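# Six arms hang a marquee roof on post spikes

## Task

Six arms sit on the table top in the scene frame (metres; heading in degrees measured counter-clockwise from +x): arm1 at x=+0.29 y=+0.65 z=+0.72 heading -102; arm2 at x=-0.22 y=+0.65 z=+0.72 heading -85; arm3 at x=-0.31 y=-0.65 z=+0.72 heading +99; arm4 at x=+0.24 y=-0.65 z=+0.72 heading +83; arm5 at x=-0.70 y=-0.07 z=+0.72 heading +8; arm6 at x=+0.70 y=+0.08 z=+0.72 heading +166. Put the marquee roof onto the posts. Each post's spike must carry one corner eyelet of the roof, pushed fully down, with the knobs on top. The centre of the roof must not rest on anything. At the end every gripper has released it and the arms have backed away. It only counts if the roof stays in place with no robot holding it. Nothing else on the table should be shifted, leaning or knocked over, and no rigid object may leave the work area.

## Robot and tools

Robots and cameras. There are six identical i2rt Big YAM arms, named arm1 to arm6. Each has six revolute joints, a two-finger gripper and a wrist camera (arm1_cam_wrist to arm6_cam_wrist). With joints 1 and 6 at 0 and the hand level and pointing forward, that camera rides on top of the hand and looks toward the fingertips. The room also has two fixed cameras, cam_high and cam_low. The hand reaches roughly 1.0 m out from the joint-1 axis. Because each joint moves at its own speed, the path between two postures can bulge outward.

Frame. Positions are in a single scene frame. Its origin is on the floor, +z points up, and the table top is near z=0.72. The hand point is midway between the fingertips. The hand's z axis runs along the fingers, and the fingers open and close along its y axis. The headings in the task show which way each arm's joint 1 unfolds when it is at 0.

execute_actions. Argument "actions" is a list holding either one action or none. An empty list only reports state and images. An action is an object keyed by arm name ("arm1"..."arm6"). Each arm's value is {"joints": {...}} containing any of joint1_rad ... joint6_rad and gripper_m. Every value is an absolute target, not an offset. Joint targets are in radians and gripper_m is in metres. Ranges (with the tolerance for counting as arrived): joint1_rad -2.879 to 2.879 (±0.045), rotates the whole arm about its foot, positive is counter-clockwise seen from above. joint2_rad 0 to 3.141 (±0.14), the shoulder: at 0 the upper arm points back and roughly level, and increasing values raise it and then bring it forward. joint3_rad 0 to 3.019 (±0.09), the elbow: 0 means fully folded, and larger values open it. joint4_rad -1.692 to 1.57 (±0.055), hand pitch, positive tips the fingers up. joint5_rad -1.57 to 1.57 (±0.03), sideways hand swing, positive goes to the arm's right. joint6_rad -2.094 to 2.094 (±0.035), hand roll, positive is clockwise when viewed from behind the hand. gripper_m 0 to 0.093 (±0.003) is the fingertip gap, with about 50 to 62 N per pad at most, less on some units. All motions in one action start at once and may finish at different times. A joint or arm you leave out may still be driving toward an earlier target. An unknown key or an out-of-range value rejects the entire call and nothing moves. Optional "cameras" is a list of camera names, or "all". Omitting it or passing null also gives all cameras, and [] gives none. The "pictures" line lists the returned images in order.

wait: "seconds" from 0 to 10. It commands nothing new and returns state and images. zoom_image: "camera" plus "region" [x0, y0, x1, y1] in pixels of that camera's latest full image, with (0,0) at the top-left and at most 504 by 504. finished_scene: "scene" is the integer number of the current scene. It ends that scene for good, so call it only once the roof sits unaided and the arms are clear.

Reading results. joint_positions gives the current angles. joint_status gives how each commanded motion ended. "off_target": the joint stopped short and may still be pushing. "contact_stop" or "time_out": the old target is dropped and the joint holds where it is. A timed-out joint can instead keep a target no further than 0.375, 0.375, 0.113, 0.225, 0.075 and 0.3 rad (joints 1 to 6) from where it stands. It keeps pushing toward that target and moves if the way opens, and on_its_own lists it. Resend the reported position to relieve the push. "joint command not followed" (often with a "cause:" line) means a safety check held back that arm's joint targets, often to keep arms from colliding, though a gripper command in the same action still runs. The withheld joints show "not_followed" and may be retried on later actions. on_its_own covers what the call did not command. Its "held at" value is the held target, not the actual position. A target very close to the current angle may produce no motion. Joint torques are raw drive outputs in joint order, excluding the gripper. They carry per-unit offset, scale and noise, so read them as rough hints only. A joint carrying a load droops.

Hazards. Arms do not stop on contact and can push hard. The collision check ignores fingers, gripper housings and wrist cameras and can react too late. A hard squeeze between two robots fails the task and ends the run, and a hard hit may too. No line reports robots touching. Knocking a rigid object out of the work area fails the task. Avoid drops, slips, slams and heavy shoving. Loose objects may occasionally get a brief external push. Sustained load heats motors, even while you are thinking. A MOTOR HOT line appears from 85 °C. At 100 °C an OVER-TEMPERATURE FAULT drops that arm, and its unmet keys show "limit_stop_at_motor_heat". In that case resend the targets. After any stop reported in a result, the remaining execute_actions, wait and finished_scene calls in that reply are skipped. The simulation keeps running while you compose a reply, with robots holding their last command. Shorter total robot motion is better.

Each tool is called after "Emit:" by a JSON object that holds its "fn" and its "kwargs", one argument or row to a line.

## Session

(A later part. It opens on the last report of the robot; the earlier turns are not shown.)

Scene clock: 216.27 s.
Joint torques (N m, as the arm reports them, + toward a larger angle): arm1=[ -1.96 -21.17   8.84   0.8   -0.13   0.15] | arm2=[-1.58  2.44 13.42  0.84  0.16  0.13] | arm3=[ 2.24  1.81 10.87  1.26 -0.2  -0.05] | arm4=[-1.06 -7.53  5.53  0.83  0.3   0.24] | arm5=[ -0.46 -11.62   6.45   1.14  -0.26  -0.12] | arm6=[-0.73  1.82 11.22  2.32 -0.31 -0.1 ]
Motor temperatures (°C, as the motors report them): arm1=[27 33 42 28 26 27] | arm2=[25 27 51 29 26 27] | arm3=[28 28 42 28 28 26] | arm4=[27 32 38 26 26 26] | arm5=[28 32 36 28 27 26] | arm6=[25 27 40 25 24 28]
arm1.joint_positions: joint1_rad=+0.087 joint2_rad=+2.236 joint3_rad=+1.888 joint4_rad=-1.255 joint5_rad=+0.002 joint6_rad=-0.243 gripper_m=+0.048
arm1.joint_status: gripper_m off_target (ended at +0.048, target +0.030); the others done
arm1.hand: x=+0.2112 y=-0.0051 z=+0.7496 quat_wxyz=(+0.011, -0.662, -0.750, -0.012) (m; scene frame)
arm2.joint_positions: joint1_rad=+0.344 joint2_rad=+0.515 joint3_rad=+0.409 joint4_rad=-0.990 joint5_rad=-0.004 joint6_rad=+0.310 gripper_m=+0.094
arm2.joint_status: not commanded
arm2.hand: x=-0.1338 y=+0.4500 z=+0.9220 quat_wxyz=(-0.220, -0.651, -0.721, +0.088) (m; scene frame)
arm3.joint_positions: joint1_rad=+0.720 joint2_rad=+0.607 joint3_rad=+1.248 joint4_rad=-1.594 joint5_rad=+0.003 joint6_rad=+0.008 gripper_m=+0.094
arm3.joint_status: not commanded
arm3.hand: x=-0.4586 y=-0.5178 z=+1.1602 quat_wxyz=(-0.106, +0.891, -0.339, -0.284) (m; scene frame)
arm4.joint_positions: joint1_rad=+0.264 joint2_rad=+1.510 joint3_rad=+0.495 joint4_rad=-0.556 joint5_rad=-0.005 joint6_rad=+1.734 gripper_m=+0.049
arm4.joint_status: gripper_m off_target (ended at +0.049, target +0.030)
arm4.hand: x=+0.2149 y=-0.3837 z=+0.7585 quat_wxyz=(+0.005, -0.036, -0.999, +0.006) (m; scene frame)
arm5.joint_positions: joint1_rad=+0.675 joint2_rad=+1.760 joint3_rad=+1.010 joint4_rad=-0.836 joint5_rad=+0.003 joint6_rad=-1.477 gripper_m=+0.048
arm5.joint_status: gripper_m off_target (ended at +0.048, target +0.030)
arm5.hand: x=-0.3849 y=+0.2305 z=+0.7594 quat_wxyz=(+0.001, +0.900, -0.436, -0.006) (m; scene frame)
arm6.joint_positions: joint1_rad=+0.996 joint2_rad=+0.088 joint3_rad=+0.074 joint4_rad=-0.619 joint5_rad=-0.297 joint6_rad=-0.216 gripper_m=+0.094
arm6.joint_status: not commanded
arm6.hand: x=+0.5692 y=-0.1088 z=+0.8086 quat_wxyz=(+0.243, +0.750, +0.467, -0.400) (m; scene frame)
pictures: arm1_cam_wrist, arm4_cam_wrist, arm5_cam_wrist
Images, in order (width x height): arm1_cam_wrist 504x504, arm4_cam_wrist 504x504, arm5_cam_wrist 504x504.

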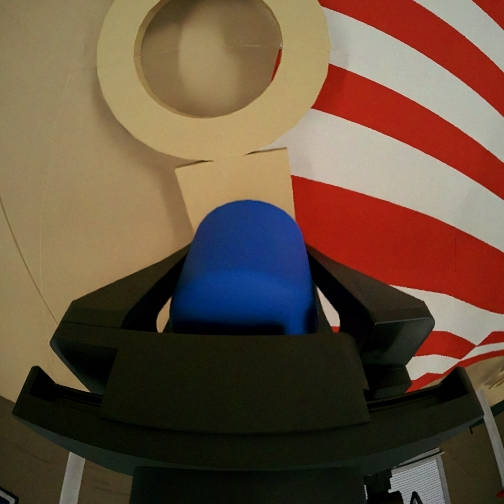

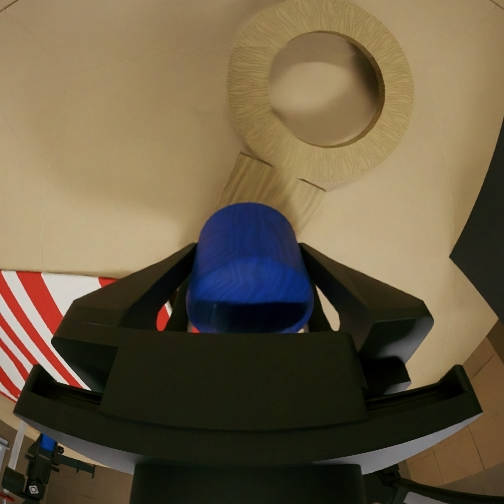

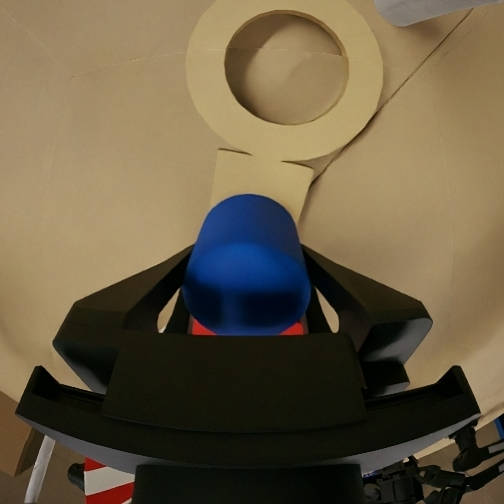

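Emit:
{"fn": "execute_actions", "kwargs": {
  "actions": [
    {"arm1":{"joints":{"joint2_rad":1.69,"joint4_rad":-1.69,"joint6_rad":-1.88}},"arm5":{"joints":{"joint1_rad":0.52,"joint2_rad":1.44,"joint3_rad":1.70,"joint4_rad":-1.69,"joint6_rad":-1.795}},"arm4":{"joints":{"joint2_rad":1.125,"joint3_rad":1.225,"joint4_rad":-1.63}}}
  ]
}}

Scene clock: 293.20 s.
Joint torques (N m, as the arm reports them, + toward a larger angle): arm1=[ -1.8  -14.87  11.07   0.29  -0.21  -0.14] | arm2=[-1.5   2.39 13.42  0.89  0.15  0.13] | arm3=[ 2.18  1.89 10.85  1.28 -0.2  -0.08] | arm4=[-1.08 -5.9  11.39  0.01  0.27  0.23] | arm5=[ 1.63 -9.17 13.29  0.29 -0.22 -0.11] | arm6=[-0.67  1.97 11.28  2.24 -0.32 -0.07]
Motor temperatures (°C, as the motors report them): arm1=[27 34 40 28 26 27] | arm2=[25 27 52 29 26 27] | arm3=[28 28 42 28 28 26] | arm4=[27 31 37 26 26 26] | arm5=[28 32 36 28 27 26] | arm6=[25 27 40 25 24 28]
arm1.joint_positions: joint1_rad=+0.087 joint2_rad=+1.693 joint3_rad=+1.870 joint4_rad=-1.684 joint5_rad=+0.002 joint6_rad=-1.863 gripper_m=+0.048
arm1.joint_status: all done
arm1.hand: x=+0.2277 y=+0.1271 z=+1.0589 quat_wxyz=(+0.009, +0.087, -0.996, +0.031) (m; scene frame)
arm2.joint_positions: joint1_rad=+0.344 joint2_rad=+0.515 joint3_rad=+0.409 joint4_rad=-0.990 joint5_rad=-0.004 joint6_rad=+0.310 gripper_m=+0.094
arm2.joint_status: not commanded
arm2.hand: x=-0.1338 y=+0.4500 z=+0.9220 quat_wxyz=(-0.220, -0.651, -0.721, +0.088) (m; scene frame)
arm3.joint_positions: joint1_rad=+0.720 joint2_rad=+0.607 joint3_rad=+1.248 joint4_rad=-1.594 joint5_rad=+0.003 joint6_rad=+0.008 gripper_m=+0.094
arm3.joint_status: not commanded
arm3.hand: x=-0.4586 y=-0.5178 z=+1.1602 quat_wxyz=(-0.106, +0.891, -0.339, -0.284) (m; scene frame)
arm4.joint_positions: joint1_rad=+0.264 joint2_rad=+1.120 joint3_rad=+1.156 joint4_rad=-1.616 joint5_rad=-0.004 joint6_rad=+1.737 gripper_m=+0.049
arm4.joint_status: all done
arm4.hand: x=+0.2145 y=-0.3508 z=+1.0848 quat_wxyz=(+0.004, -0.037, -0.999, +0.011) (m; scene frame)
arm5.joint_positions: joint1_rad=+0.509 joint2_rad=+1.441 joint3_rad=+1.641 joint4_rad=-1.677 joint5_rad=+0.002 joint6_rad=-1.782 gripper_m=+0.048
arm5.joint_status: all done
joint sent to its limit — the command would take arm5.joint4_rad past its lower limit, so that joint was sent only as far as its limit.
arm5.hand: x=-0.3370 y=+0.1703 z=+1.1209 quat_wxyz=(-0.045, +0.927, -0.372, +0.023) (m; scene frame)
arm6.joint_positions: joint1_rad=+0.996 joint2_rad=+0.088 joint3_rad=+0.074 joint4_rad=-0.619 joint5_rad=-0.297 joint6_rad=-0.216 gripper_m=+0.094
arm6.joint_status: not commanded
arm6.hand: x=+0.5692 y=-0.1088 z=+0.8086 quat_wxyz=(+0.243, +0.750, +0.467, -0.400) (m; scene frame)
pictures: arm1_cam_wrist, arm2_cam_wrist, arm3_cam_wrist, arm4_cam_wrist, arm5_cam_wrist, arm6_cam_wrist, cam_high, cam_low
Images, in order (width x height): arm1_cam_wrist 504x504, arm2_cam_wrist 504x504, arm3_cam_wrist 504x504, arm4_cam_wrist 504x504, arm5_cam_wrist 504x504, arm6_cam_wrist 504x504, cam_high 896x504, cam_low 896x504.

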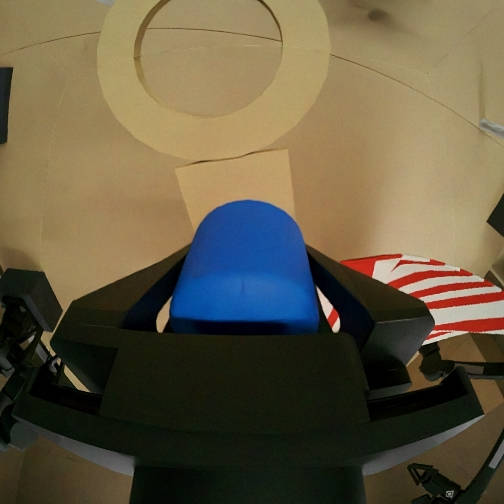

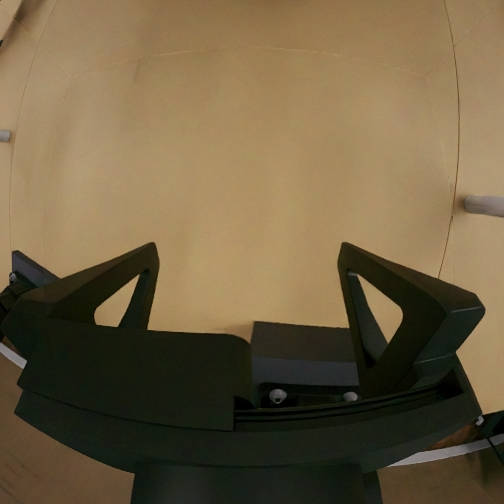

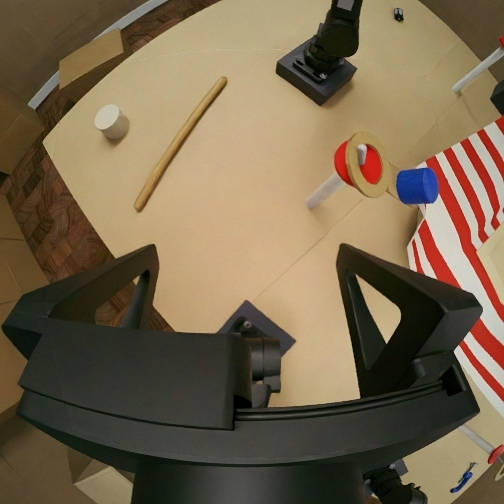

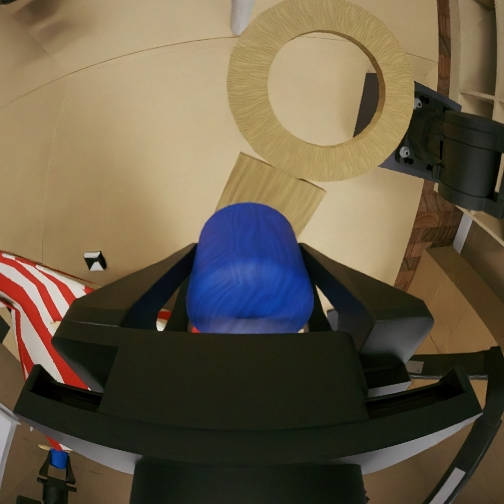

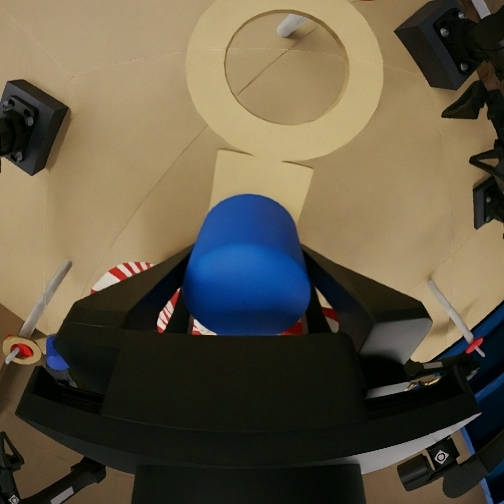

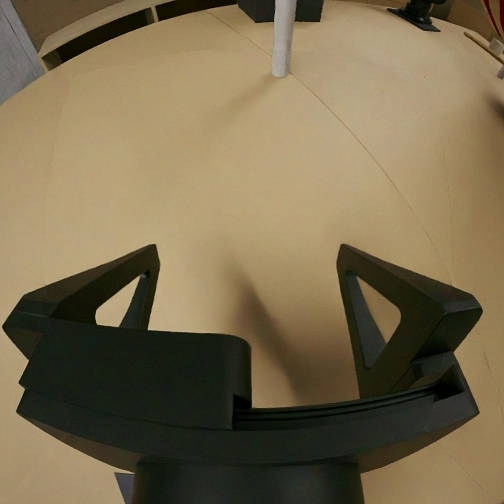

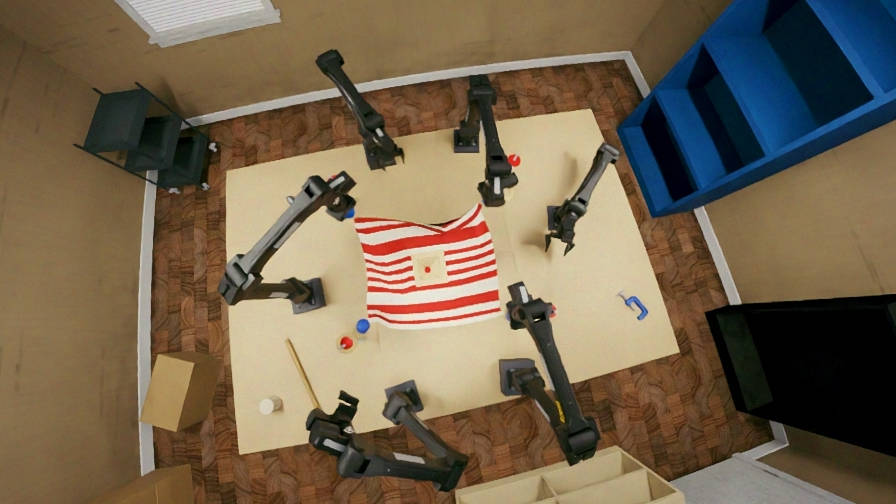

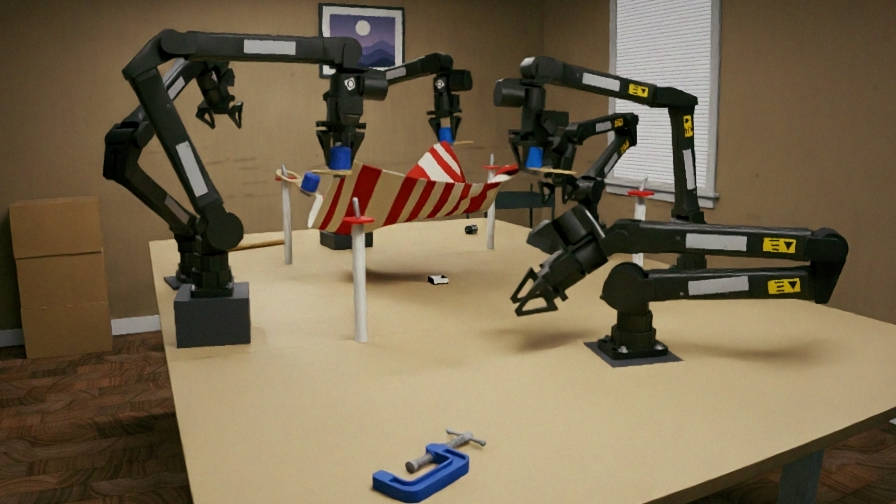

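Emit:
{"fn": "execute_actions", "kwargs": {
  "actions": [
    {"arm1":{"joints":{"joint1_rad":0.40,"joint2_rad":1.26,"joint3_rad":1.54}},"arm5":{"joints":{"joint1_rad":0.79,"joint2_rad":1.665,"joint3_rad":1.97}},"arm4":{"joints":{"joint1_rad":-0.128,"joint2_rad":1.275,"joint3_rad":1.352,"joint4_rad":-1.555,"joint6_rad":1.565}}}
  ],
  "cameras": ["arm1_cam_wrist","arm3_cam_wrist","arm4_cam_wrist","arm5_cam_wrist","cam_low"]
}}

Scene clock: 339.60 s.
Joint torques (N m, as the arm reports them, + toward a larger angle): arm1=[-0.72 -7.8  10.01  0.55 -0.6  -0.09] | arm2=[-1.55  2.46 13.42  0.88  0.15  0.12] | arm3=[ 2.26  1.46 10.86  1.3  -0.21 -0.06] | arm4=[ -2.4  -11.01  10.91   0.42   0.6   -0.01] | arm5=[  2.36 -14.5   14.35   0.59  -0.77  -0.1 ] | arm6=[-1.09  1.96 11.25  2.19 -0.34 -0.09]
Motor temperatures (°C, as the motors report them): arm1=[27 32 42 28 26 27] | arm2=[25 27 53 29 26 27] | arm3=[28 28 43 28 28 26] | arm4=[27 31 42 26 26 26] | arm5=[28 32 41 28 27 26] | arm6=[25 27 41 25 24 28]
arm1.joint_positions: joint1_rad=+0.398 joint2_rad=+1.257 joint3_rad=+1.536 joint4_rad=-1.686 joint5_rad=+0.011 joint6_rad=-1.864 gripper_m=+0.048
arm1.joint_status: all done
arm1.hand: x=+0.3609 y=+0.2799 z=+1.1129 quat_wxyz=(+0.011, +0.239, -0.967, +0.081) (m; scene frame)
arm2.joint_positions: joint1_rad=+0.344 joint2_rad=+0.515 joint3_rad=+0.409 joint4_rad=-0.990 joint5_rad=-0.004 joint6_rad=+0.310 gripper_m=+0.094
arm2.joint_status: not commanded
arm2.hand: x=-0.1338 y=+0.4500 z=+0.9220 quat_wxyz=(-0.220, -0.651, -0.721, +0.088) (m; scene frame)
arm3.joint_positions: joint1_rad=+0.720 joint2_rad=+0.607 joint3_rad=+1.248 joint4_rad=-1.594 joint5_rad=+0.003 joint6_rad=+0.008 gripper_m=+0.094
arm3.joint_status: not commanded
arm3.hand: x=-0.4586 y=-0.5178 z=+1.1602 quat_wxyz=(-0.106, +0.891, -0.339, -0.284) (m; scene frame)
arm4.joint_positions: joint1_rad=-0.120 joint2_rad=+1.294 joint3_rad=+1.291 joint4_rad=-1.554 joint5_rad=-0.012 joint6_rad=+1.581 gripper_m=+0.049
arm4.joint_status: all done
arm4.hand: x=+0.3468 y=-0.2931 z=+1.0809 quat_wxyz=(+0.007, -0.151, -0.989, -0.002) (m; scene frame)
arm5.joint_positions: joint1_rad=+0.773 joint2_rad=+1.693 joint3_rad=+1.899 joint4_rad=-1.684 joint5_rad=+0.018 joint6_rad=-1.782 gripper_m=+0.048
arm5.joint_status: all done
arm5.hand: x=-0.3498 y=+0.3260 z=+1.1090 quat_wxyz=(-0.045, +0.968, -0.247, +0.026) (m; scene frame)
arm6.joint_positions: joint1_rad=+0.996 joint2_rad=+0.088 joint3_rad=+0.074 joint4_rad=-0.619 joint5_rad=-0.297 joint6_rad=-0.216 gripper_m=+0.094
arm6.joint_status: not commanded
arm6.hand: x=+0.5692 y=-0.1088 z=+0.8086 quat_wxyz=(+0.243, +0.750, +0.467, -0.400) (m; scene frame)
pictures: arm1_cam_wrist, arm3_cam_wrist, arm4_cam_wrist, arm5_cam_wrist, cam_low
Images, in order (width x height): arm1_cam_wrist 504x504, arm3_cam_wrist 504x504, arm4_cam_wrist 504x504, arm5_cam_wrist 504x504, cam_low 896x504.

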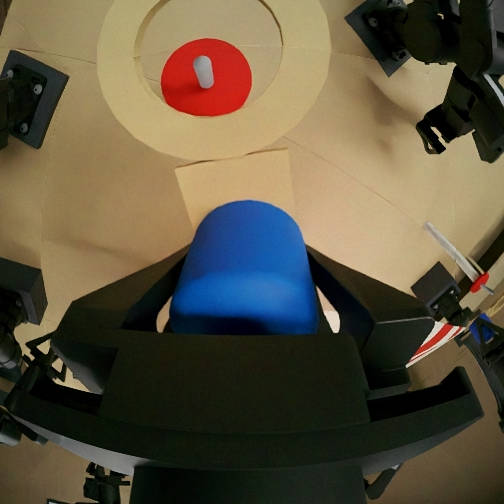

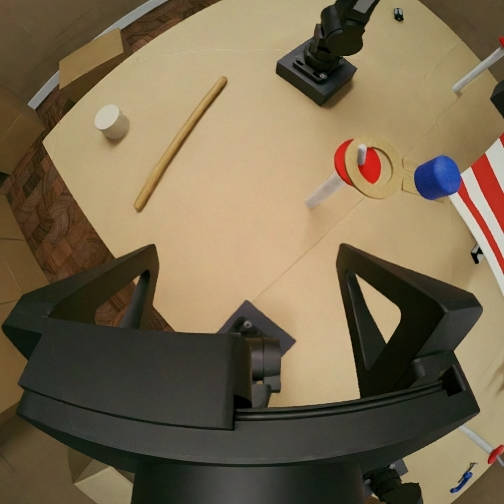

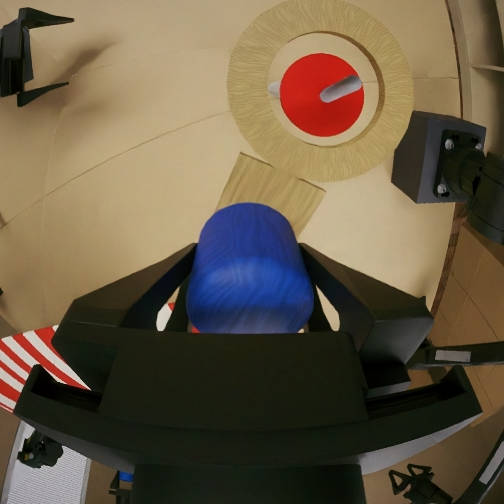

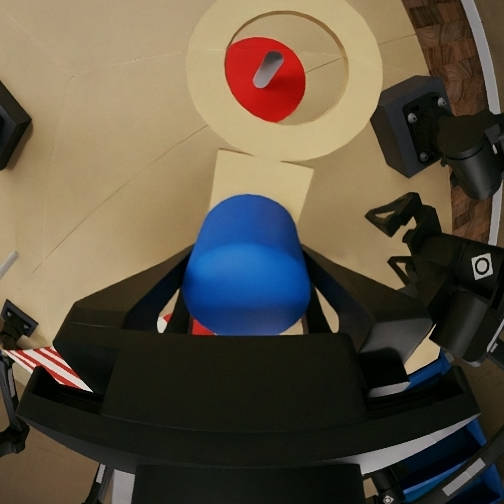

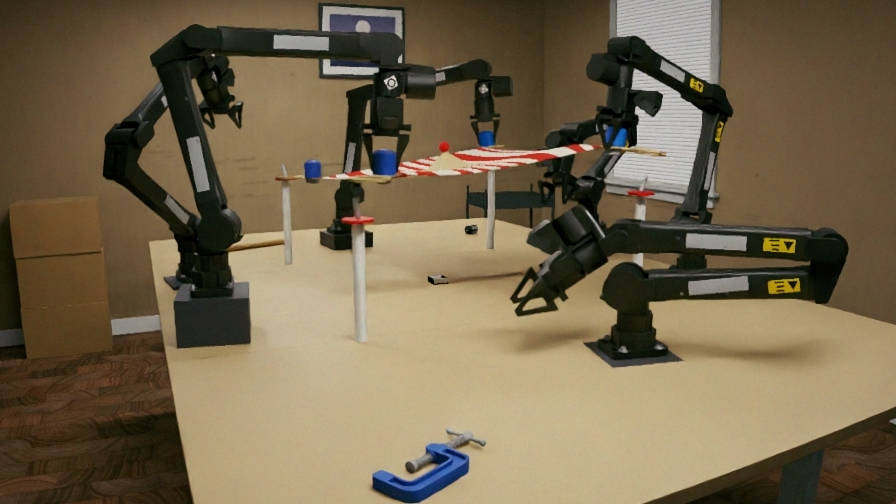

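Emit:
{"fn": "zoom_image", "kwargs": {
  "camera": "cam_low",
  "region": [580, 110, 700, 220]
}}

Emit:
{"fn": "zoom_image", "kwargs": {
  "camera": "cam_low",
  "region": [260, 120, 540, 250]
}}

Emit:
{"fn": "zoom_image", "kwargs": {
  "camera": "arm1_cam_wrist",
  "region": [90, 0, 340, 170]
}}

Emit:
{"fn": "zoom_image", "kwargs": {
  "camera": "arm5_cam_wrist",
  "region": [170, 0, 420, 170]
}}

Emit:
{"fn": "zoom_image", "kwargs": {
  "camera": "arm4_cam_wrist",
  "region": [200, 0, 450, 190]
}}

Region (580, 110, 700, 220) of cam_low's 896x504 image, scaled by 4.200, with more detail than that image has; it fills the top 462 rows of this view, and the rest is white.

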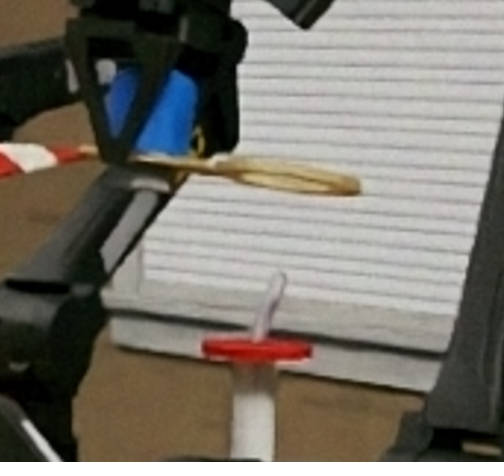

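Region (260, 120, 540, 250) of cam_low's 896x504 image, scaled by 1.800, with more detail than that image has; it fills the top 234 rows of this view, and the rest is white.

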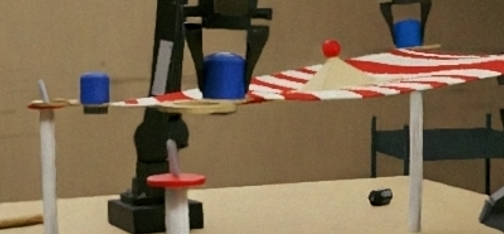

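Region (90, 0, 340, 170) of arm1_cam_wrist's 504x504 image, scaled by 2.016, with more detail than that image has; it fills the top 343 rows of this view, and the rest is white.

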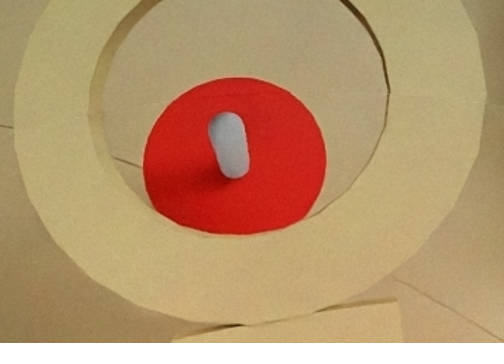

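Region (170, 0, 420, 170) of arm5_cam_wrist's 504x504 image, scaled by 2.016, with more detail than that image has; it fills the top 343 rows of this view, and the rest is white.

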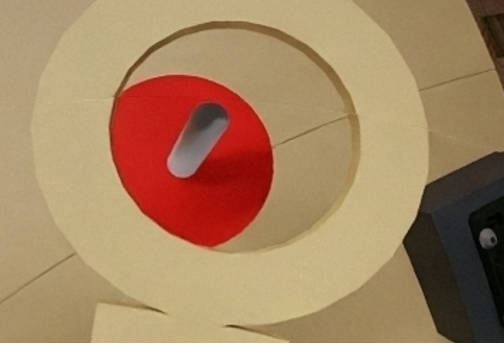

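Region (200, 0, 450, 190) of arm4_cam_wrist's 504x504 image, scaled by 2.016, with more detail than that image has; it fills the top 383 rows of this view, and the rest is white.

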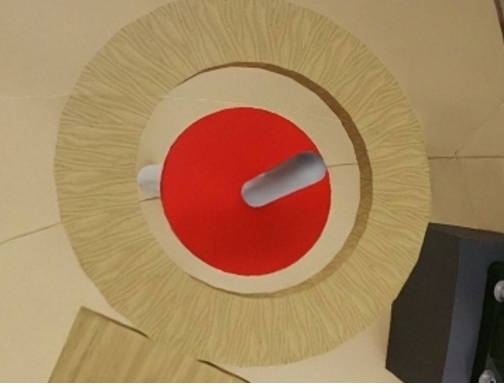

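Emit:
{"fn": "execute_actions", "kwargs": {
  "actions": []
}}

Scene clock: 376.00 s.
Joint torques (N m, as the arm reports them, + toward a larger angle): arm1=[-0.88 -7.46  9.94  0.55 -0.61 -0.07] | arm2=[-1.45  2.37 13.39  0.84  0.15  0.13] | arm3=[ 2.23  1.67 10.82  1.3  -0.21 -0.03] | arm4=[ -2.32 -11.    10.87   0.44   0.61   0.  ] | arm5=[  2.33 -14.55  14.31   0.59  -0.77  -0.11] | arm6=[-0.96  1.81 11.23  2.24 -0.31 -0.08]
Motor temperatures (°C, as the motors report them): arm1=[27 30 41 28 27 27] | arm2=[25 27 53 29 26 27] | arm3=[28 28 43 28 28 26] | arm4=[27 31 42 26 26 26] | arm5=[28 33 43 28 28 26] | arm6=[25 27 41 25 24 28]
arm1.joint_positions: joint1_rad=+0.398 joint2_rad=+1.257 joint3_rad=+1.536 joint4_rad=-1.686 joint5_rad=+0.011 joint6_rad=-1.864 gripper_m=+0.048
arm1.joint_status: all done
arm1.hand: x=+0.3609 y=+0.2799 z=+1.1129 quat_wxyz=(+0.011, +0.239, -0.967, +0.081) (m; scene frame)
arm2.joint_positions: joint1_rad=+0.344 joint2_rad=+0.515 joint3_rad=+0.409 joint4_rad=-0.990 joint5_rad=-0.004 joint6_rad=+0.310 gripper_m=+0.094
arm2.joint_status: not commanded
arm2.hand: x=-0.1338 y=+0.4500 z=+0.9220 quat_wxyz=(-0.220, -0.651, -0.721, +0.088) (m; scene frame)
arm3.joint_positions: joint1_rad=+0.720 joint2_rad=+0.607 joint3_rad=+1.248 joint4_rad=-1.594 joint5_rad=+0.003 joint6_rad=+0.008 gripper_m=+0.094
arm3.joint_status: not commanded
arm3.hand: x=-0.4586 y=-0.5178 z=+1.1602 quat_wxyz=(-0.106, +0.891, -0.339, -0.284) (m; scene frame)
arm4.joint_positions: joint1_rad=-0.120 joint2_rad=+1.294 joint3_rad=+1.291 joint4_rad=-1.554 joint5_rad=-0.012 joint6_rad=+1.581 gripper_m=+0.049
arm4.joint_status: all done
arm4.hand: x=+0.3468 y=-0.2931 z=+1.0809 quat_wxyz=(+0.007, -0.151, -0.989, -0.002) (m; scene frame)
arm5.joint_positions: joint1_rad=+0.773 joint2_rad=+1.693 joint3_rad=+1.899 joint4_rad=-1.684 joint5_rad=+0.018 joint6_rad=-1.782 gripper_m=+0.048
arm5.joint_status: all done
arm5.hand: x=-0.3498 y=+0.3260 z=+1.1090 quat_wxyz=(-0.045, +0.968, -0.247, +0.026) (m; scene frame)
arm6.joint_positions: joint1_rad=+0.996 joint2_rad=+0.088 joint3_rad=+0.074 joint4_rad=-0.619 joint5_rad=-0.297 joint6_rad=-0.216 gripper_m=+0.094
arm6.joint_status: not commanded
arm6.hand: x=+0.5692 y=-0.1088 z=+0.8086 quat_wxyz=(+0.243, +0.750, +0.467, -0.400) (m; scene frame)
pictures: arm1_cam_wrist, arm2_cam_wrist, arm3_cam_wrist, arm4_cam_wrist, arm5_cam_wrist, arm6_cam_wrist, cam_high, cam_low
Images, in order (width x height): arm1_cam_wrist 504x504, arm2_cam_wrist 504x504, arm3_cam_wrist 504x504, arm4_cam_wrist 504x504, arm5_cam_wrist 504x504, arm6_cam_wrist 504x504, cam_high 896x504, cam_low 896x504.

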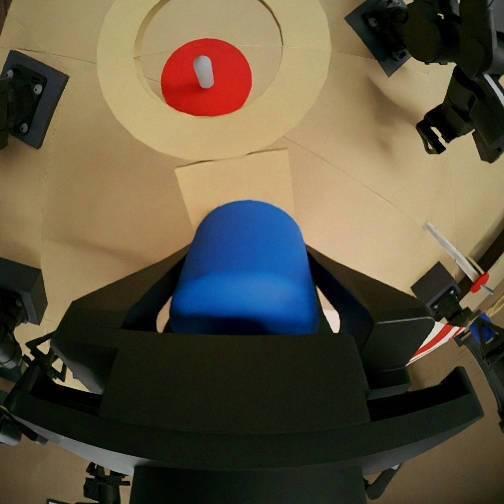

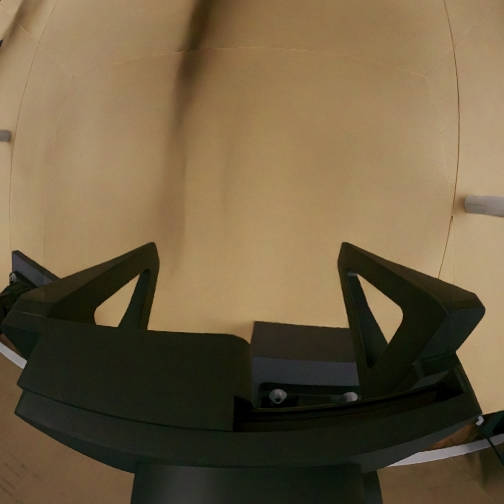

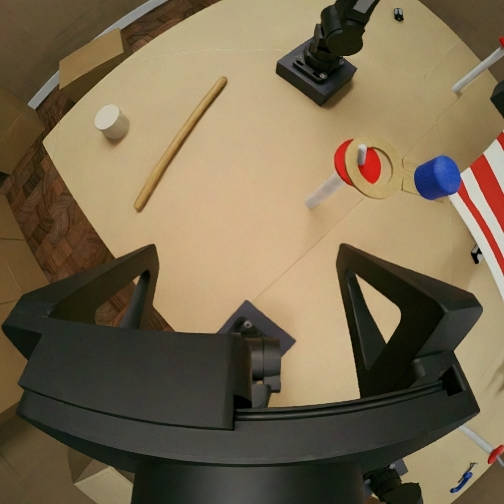

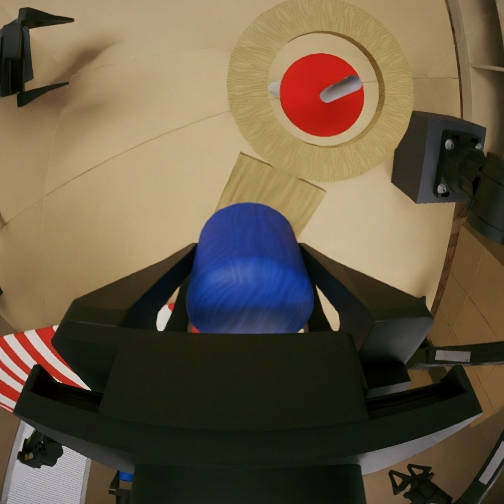

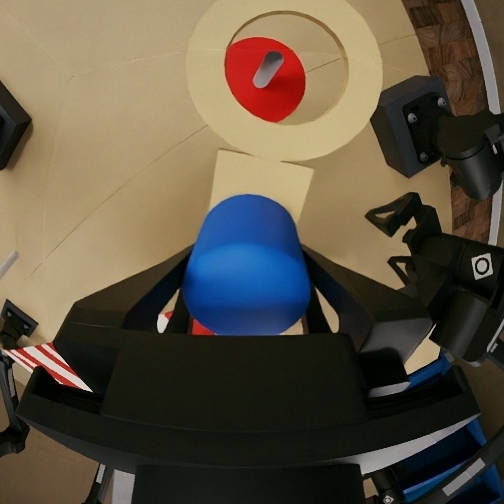

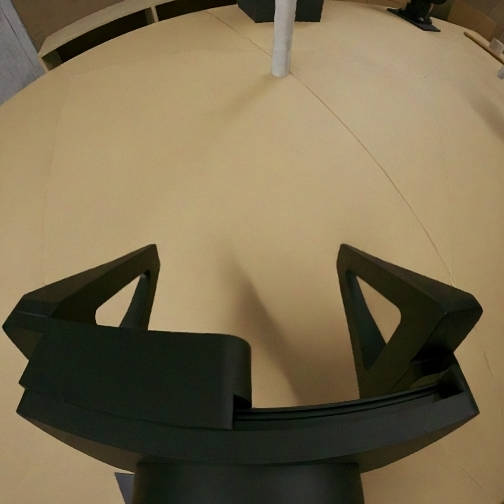

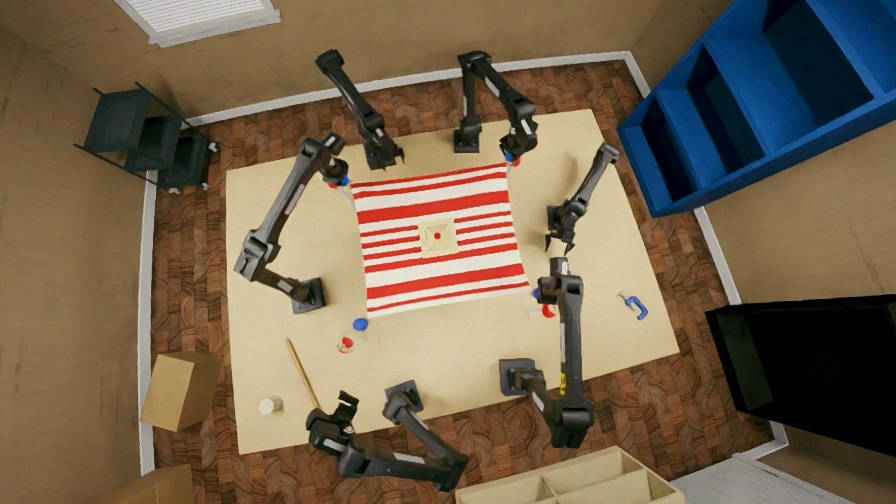

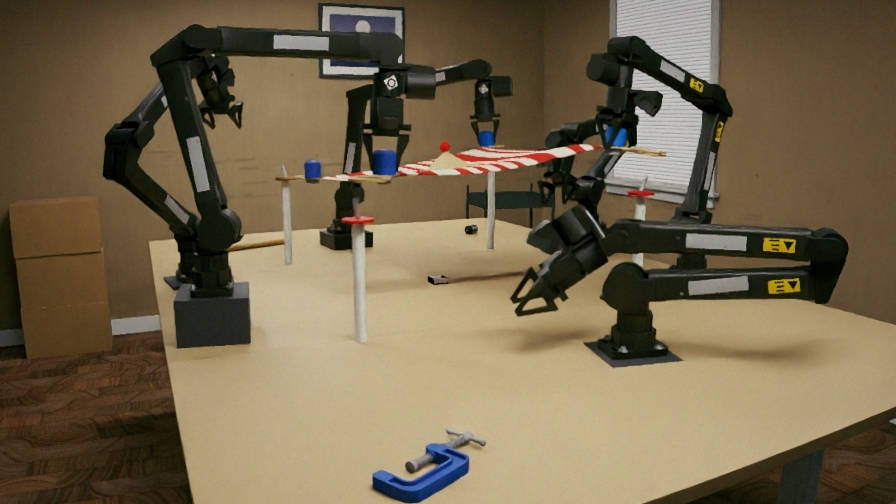

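Emit:
{"fn": "execute_actions", "kwargs": {
  "actions": [
    {"arm1":{"joints":{"joint2_rad":1.305,"joint3_rad":1.425,"joint4_rad":-1.648}},"arm4":{"joints":{"joint2_rad":1.20,"joint3_rad":1.225,"joint4_rad":-1.556}},"arm5":{"joints":{"joint2_rad":1.72,"joint3_rad":1.855,"joint4_rad":-1.68}}}
  ],
  "cameras": ["arm1_cam_wrist","arm4_cam_wrist","arm5_cam_wrist","cam_low","arm3_cam_wrist"]
}}

Scene clock: 407.30 s.
Joint torques (N m, as the arm reports them, + toward a larger angle): arm1=[-0.8  -9.39 10.22  0.48 -0.6  -0.07] | arm2=[-1.56  2.42 13.39  0.85  0.14  0.12] | arm3=[ 2.19  1.68 10.82  1.29 -0.21 -0.05] | arm4=[-2.33 -9.19  6.66  0.3   0.69 -0.01] | arm5=[  2.36 -13.63   9.04   0.83  -0.79  -0.11] | arm6=[-0.68  1.82 11.15  2.23 -0.31 -0.09]
Motor temperatures (°C, as the motors report them): arm1=[27 30 41 28 27 27] | arm2=[25 26 53 29 26 27] | arm3=[28 28 43 28 28 26] | arm4=[27 31 43 26 26 26] | arm5=[28 33 44 28 28 26] | arm6=[25 27 41 25 24 28]
arm1.joint_positions: joint1_rad=+0.398 joint2_rad=+1.316 joint3_rad=+1.418 joint4_rad=-1.648 joint5_rad=+0.011 joint6_rad=-1.868 gripper_m=+0.048
arm1.joint_status: all done
arm1.hand: x=+0.3610 y=+0.2786 z=+1.0462 quat_wxyz=(+0.007, +0.242, -0.970, +0.013) (m; scene frame)
arm2.joint_positions: joint1_rad=+0.344 joint2_rad=+0.515 joint3_rad=+0.409 joint4_rad=-0.990 joint5_rad=-0.004 joint6_rad=+0.310 gripper_m=+0.094
arm2.joint_status: not commanded
arm2.hand: x=-0.1338 y=+0.4500 z=+0.9220 quat_wxyz=(-0.220, -0.651, -0.721, +0.088) (m; scene frame)
arm3.joint_positions: joint1_rad=+0.720 joint2_rad=+0.607 joint3_rad=+1.248 joint4_rad=-1.594 joint5_rad=+0.003 joint6_rad=+0.008 gripper_m=+0.094
arm3.joint_status: not commanded
arm3.hand: x=-0.4586 y=-0.5178 z=+1.1602 quat_wxyz=(-0.106, +0.891, -0.339, -0.284) (m; scene frame)
arm4.joint_positions: joint1_rad=-0.120 joint2_rad=+1.213 joint3_rad=+1.228 joint4_rad=-1.549 joint5_rad=-0.014 joint6_rad=+1.580 gripper_m=+0.049
arm4.joint_status: all done
arm4.hand: x=+0.3390 y=-0.3175 z=+1.0839 quat_wxyz=(+0.007, -0.150, -0.989, -0.013) (m; scene frame)
arm5.joint_positions: joint1_rad=+0.773 joint2_rad=+1.727 joint3_rad=+1.849 joint4_rad=-1.684 joint5_rad=+0.019 joint6_rad=-1.782 gripper_m=+0.048
arm5.joint_status: all done
arm5.hand: x=-0.3516 y=+0.3245 z=+1.0720 quat_wxyz=(-0.007, +0.969, -0.247, +0.007) (m; scene frame)
arm6.joint_positions: joint1_rad=+0.996 joint2_rad=+0.088 joint3_rad=+0.074 joint4_rad=-0.619 joint5_rad=-0.297 joint6_rad=-0.216 gripper_m=+0.094
arm6.joint_status: not commanded
arm6.hand: x=+0.5692 y=-0.1088 z=+0.8086 quat_wxyz=(+0.243, +0.750, +0.467, -0.400) (m; scene frame)
pictures: arm1_cam_wrist, arm3_cam_wrist, arm4_cam_wrist, arm5_cam_wrist, cam_low
Images, in order (width x height): arm1_cam_wrist 504x504, arm3_cam_wrist 504x504, arm4_cam_wrist 504x504, arm5_cam_wrist 504x504, cam_low 896x504.

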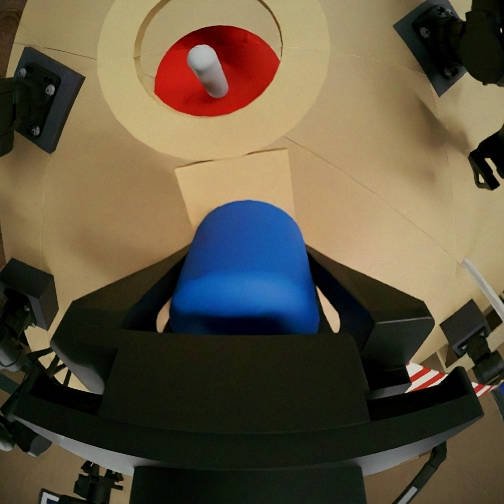

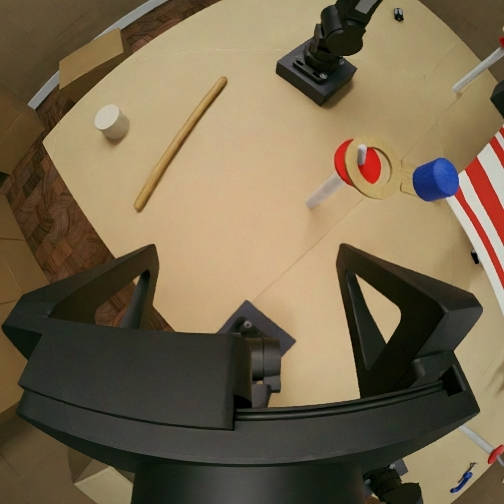

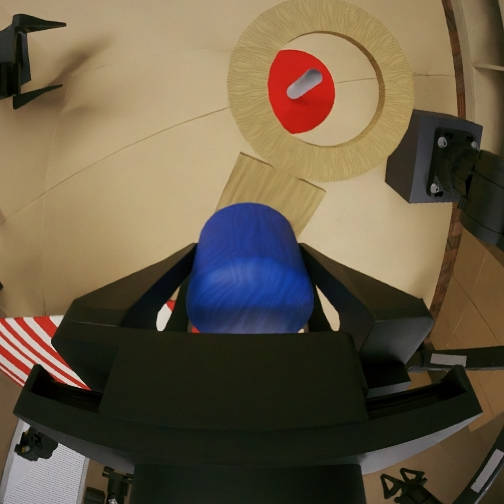

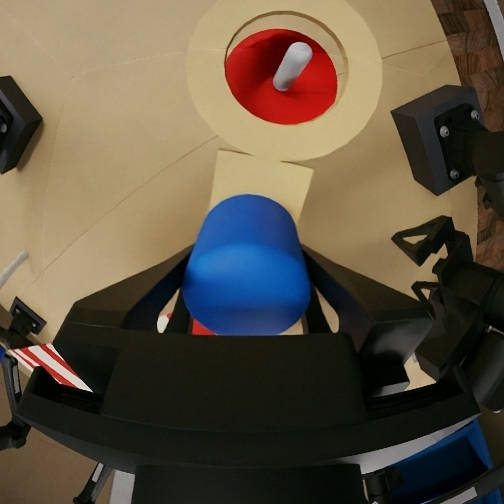

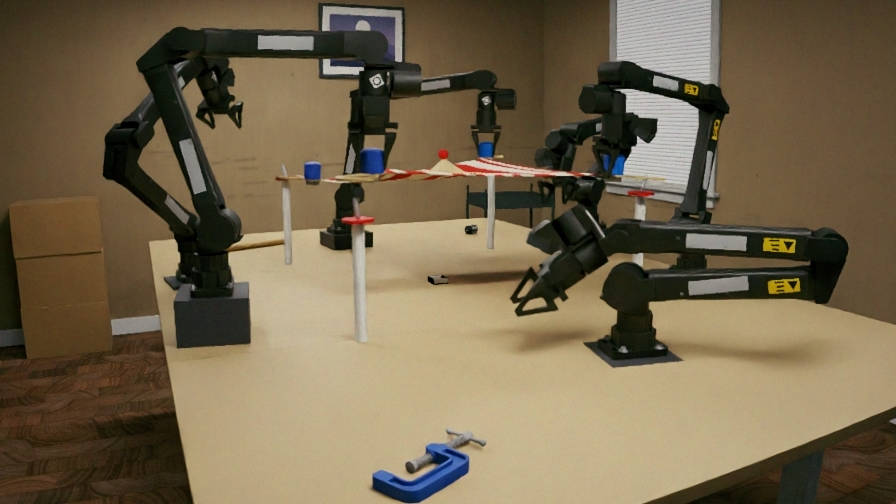

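Emit:
{"fn": "zoom_image", "kwargs": {
  "camera": "cam_low",
  "region": [570, 140, 710, 220]
}}

Emit:
{"fn": "zoom_image", "kwargs": {
  "camera": "cam_low",
  "region": [270, 130, 450, 240]
}}

Region (570, 140, 710, 220) of cam_low's 896x504 image, scaled by 3.600, with more detail than that image has; it fills the top 288 rows of this view, and the rest is white.

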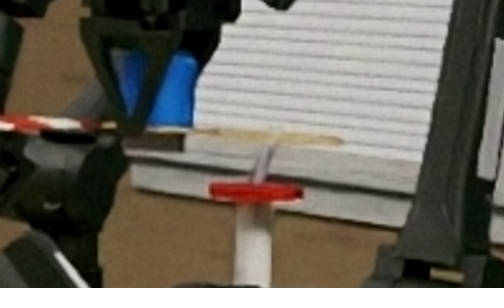

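Region (270, 130, 450, 240) of cam_low's 896x504 image, scaled by 2.800, with more detail than that image has.

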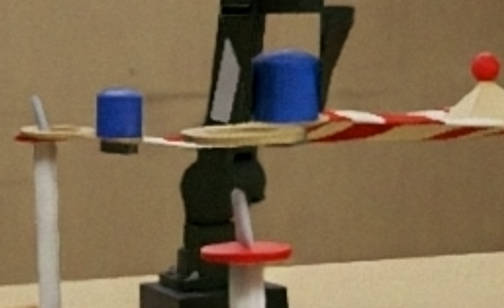

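Emit:
{"fn": "execute_actions", "kwargs": {
  "actions": [
    {"arm1":{"joints":{"joint3_rad":1.35,"joint4_rad":-1.585}},"arm4":{"joints":{"joint3_rad":1.115,"joint4_rad":-1.44}},"arm5":{"joints":{"joint3_rad":1.765,"joint4_rad":-1.595}}}
  ],
  "cameras": ["arm1_cam_wrist","arm4_cam_wrist","arm5_cam_wrist","cam_low"]
}}

Scene clock: 427.17 s.
Joint torques (N m, as the arm reports them, + toward a larger angle): arm1=[-0.82 -9.73  9.78  0.46 -0.6  -0.06] | arm2=[-1.46  2.37 13.41  0.87  0.15  0.13] | arm3=[ 2.33  1.69 10.82  1.42 -0.18 -0.05] | arm4=[-2.35 -9.11  6.94  0.25  0.72 -0.02] | arm5=[  2.39 -13.56   8.66   1.35  -0.78  -0.1 ] | arm6=[-0.76  1.83 11.27  2.24 -0.32 -0.08]
Motor temperatures (°C, as the motors report them): arm1=[27 30 41 28 27 27] | arm2=[25 26 54 29 26 27] | arm3=[28 28 43 28 28 26] | arm4=[27 31 40 26 26 26] | arm5=[28 33 41 28 28 26] | arm6=[25 27 41 25 24 28]
arm1.joint_positions: joint1_rad=+0.398 joint2_rad=+1.316 joint3_rad=+1.347 joint4_rad=-1.585 joint5_rad=+0.011 joint6_rad=-1.868 gripper_m=+0.048
arm1.joint_status: all done
arm1.hand: x=+0.3609 y=+0.2787 z=+1.0190 quat_wxyz=(+0.007, +0.243, -0.970, +0.009) (m; scene frame)
arm2.joint_positions: joint1_rad=+0.344 joint2_rad=+0.515 joint3_rad=+0.409 joint4_rad=-0.990 joint5_rad=-0.004 joint6_rad=+0.310 gripper_m=+0.094
arm2.joint_status: not commanded
arm2.hand: x=-0.1338 y=+0.4500 z=+0.9220 quat_wxyz=(-0.220, -0.651, -0.721, +0.088) (m; scene frame)
arm3.joint_positions: joint1_rad=+0.720 joint2_rad=+0.607 joint3_rad=+1.248 joint4_rad=-1.594 joint5_rad=+0.003 joint6_rad=+0.008 gripper_m=+0.094
arm3.joint_status: not commanded
arm3.hand: x=-0.4586 y=-0.5178 z=+1.1602 quat_wxyz=(-0.106, +0.891, -0.339, -0.284) (m; scene frame)
arm4.joint_positions: joint1_rad=-0.120 joint2_rad=+1.213 joint3_rad=+1.113 joint4_rad=-1.432 joint5_rad=-0.014 joint6_rad=+1.580 gripper_m=+0.049
arm4.joint_status: all done
arm4.hand: x=+0.3383 y=-0.3192 z=+1.0401 quat_wxyz=(+0.007, -0.150, -0.988, -0.014) (m; scene frame)
arm5.joint_positions: joint1_rad=+0.772 joint2_rad=+1.728 joint3_rad=+1.764 joint4_rad=-1.612 joint5_rad=+0.018 joint6_rad=-1.783 gripper_m=+0.048
arm5.joint_status: all done
arm5.hand: x=-0.3516 y=+0.3242 z=+1.0392 quat_wxyz=(-0.001, +0.969, -0.247, +0.004) (m; scene frame)
arm6.joint_positions: joint1_rad=+0.996 joint2_rad=+0.088 joint3_rad=+0.074 joint4_rad=-0.619 joint5_rad=-0.297 joint6_rad=-0.216 gripper_m=+0.094
arm6.joint_status: not commanded
arm6.hand: x=+0.5692 y=-0.1088 z=+0.8086 quat_wxyz=(+0.243, +0.750, +0.467, -0.400) (m; scene frame)
pictures: arm1_cam_wrist, arm4_cam_wrist, arm5_cam_wrist, cam_low
Images, in order (width x height): arm1_cam_wrist 504x504, arm4_cam_wrist 504x504, arm5_cam_wrist 504x504, cam_low 896x504.

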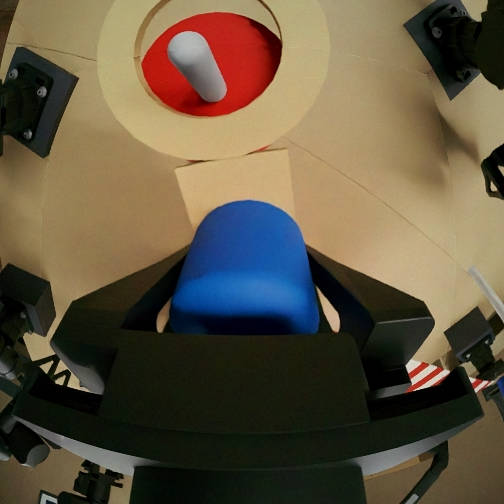

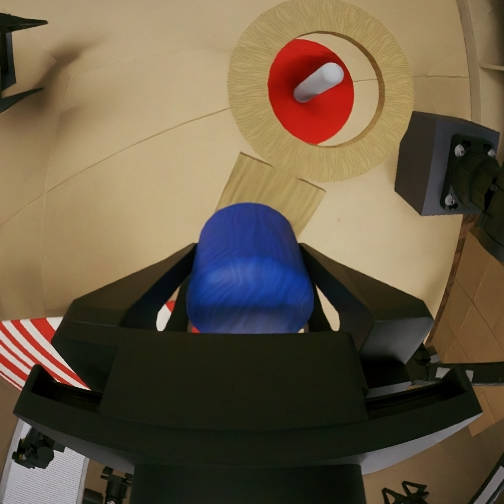

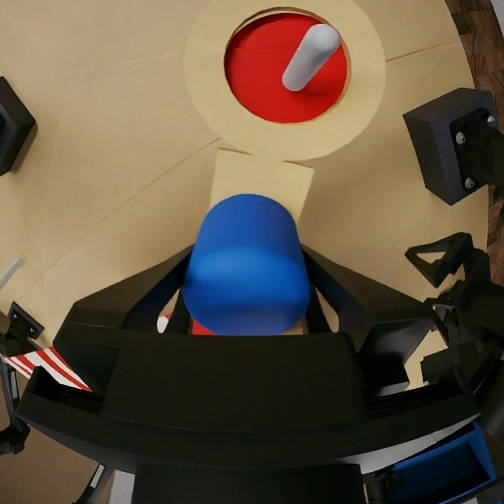

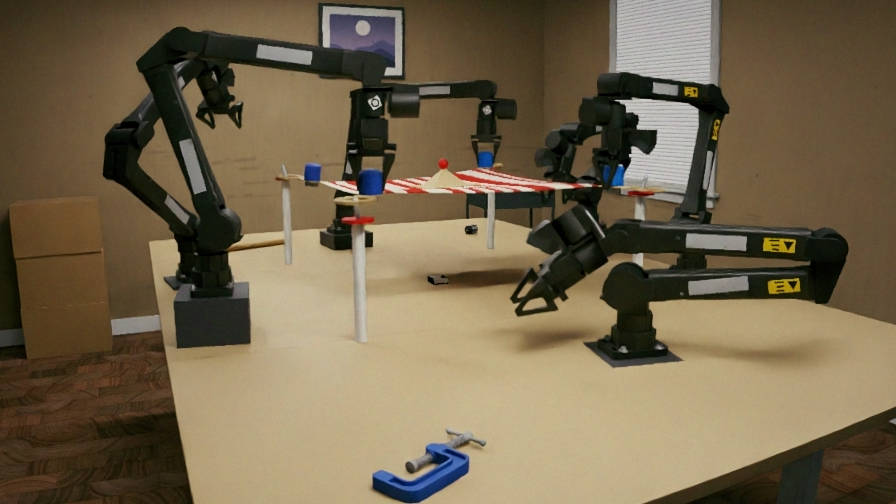

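Emit:
{"fn": "zoom_image", "kwargs": {
  "camera": "cam_low",
  "region": [580, 150, 700, 220]
}}

Emit:
{"fn": "zoom_image", "kwargs": {
  "camera": "cam_low",
  "region": [270, 140, 430, 240]
}}

Region (580, 150, 700, 220) of cam_low's 896x504 image, scaled by 4.200, with more detail than that image has; it fills the top 294 rows of this view, and the rest is white.

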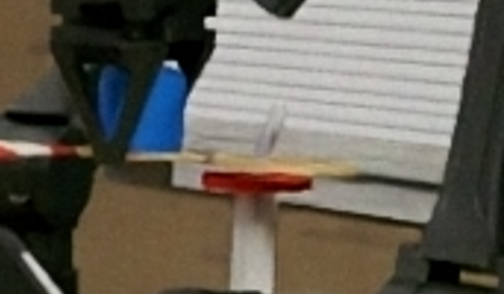

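Region (270, 140, 430, 240) of cam_low's 896x504 image, scaled by 3.150, with more detail than that image has; it fills the top 315 rows of this view, and the rest is white.

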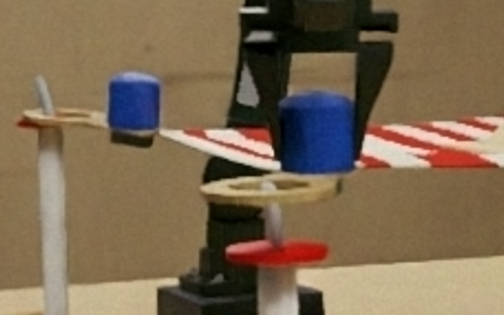

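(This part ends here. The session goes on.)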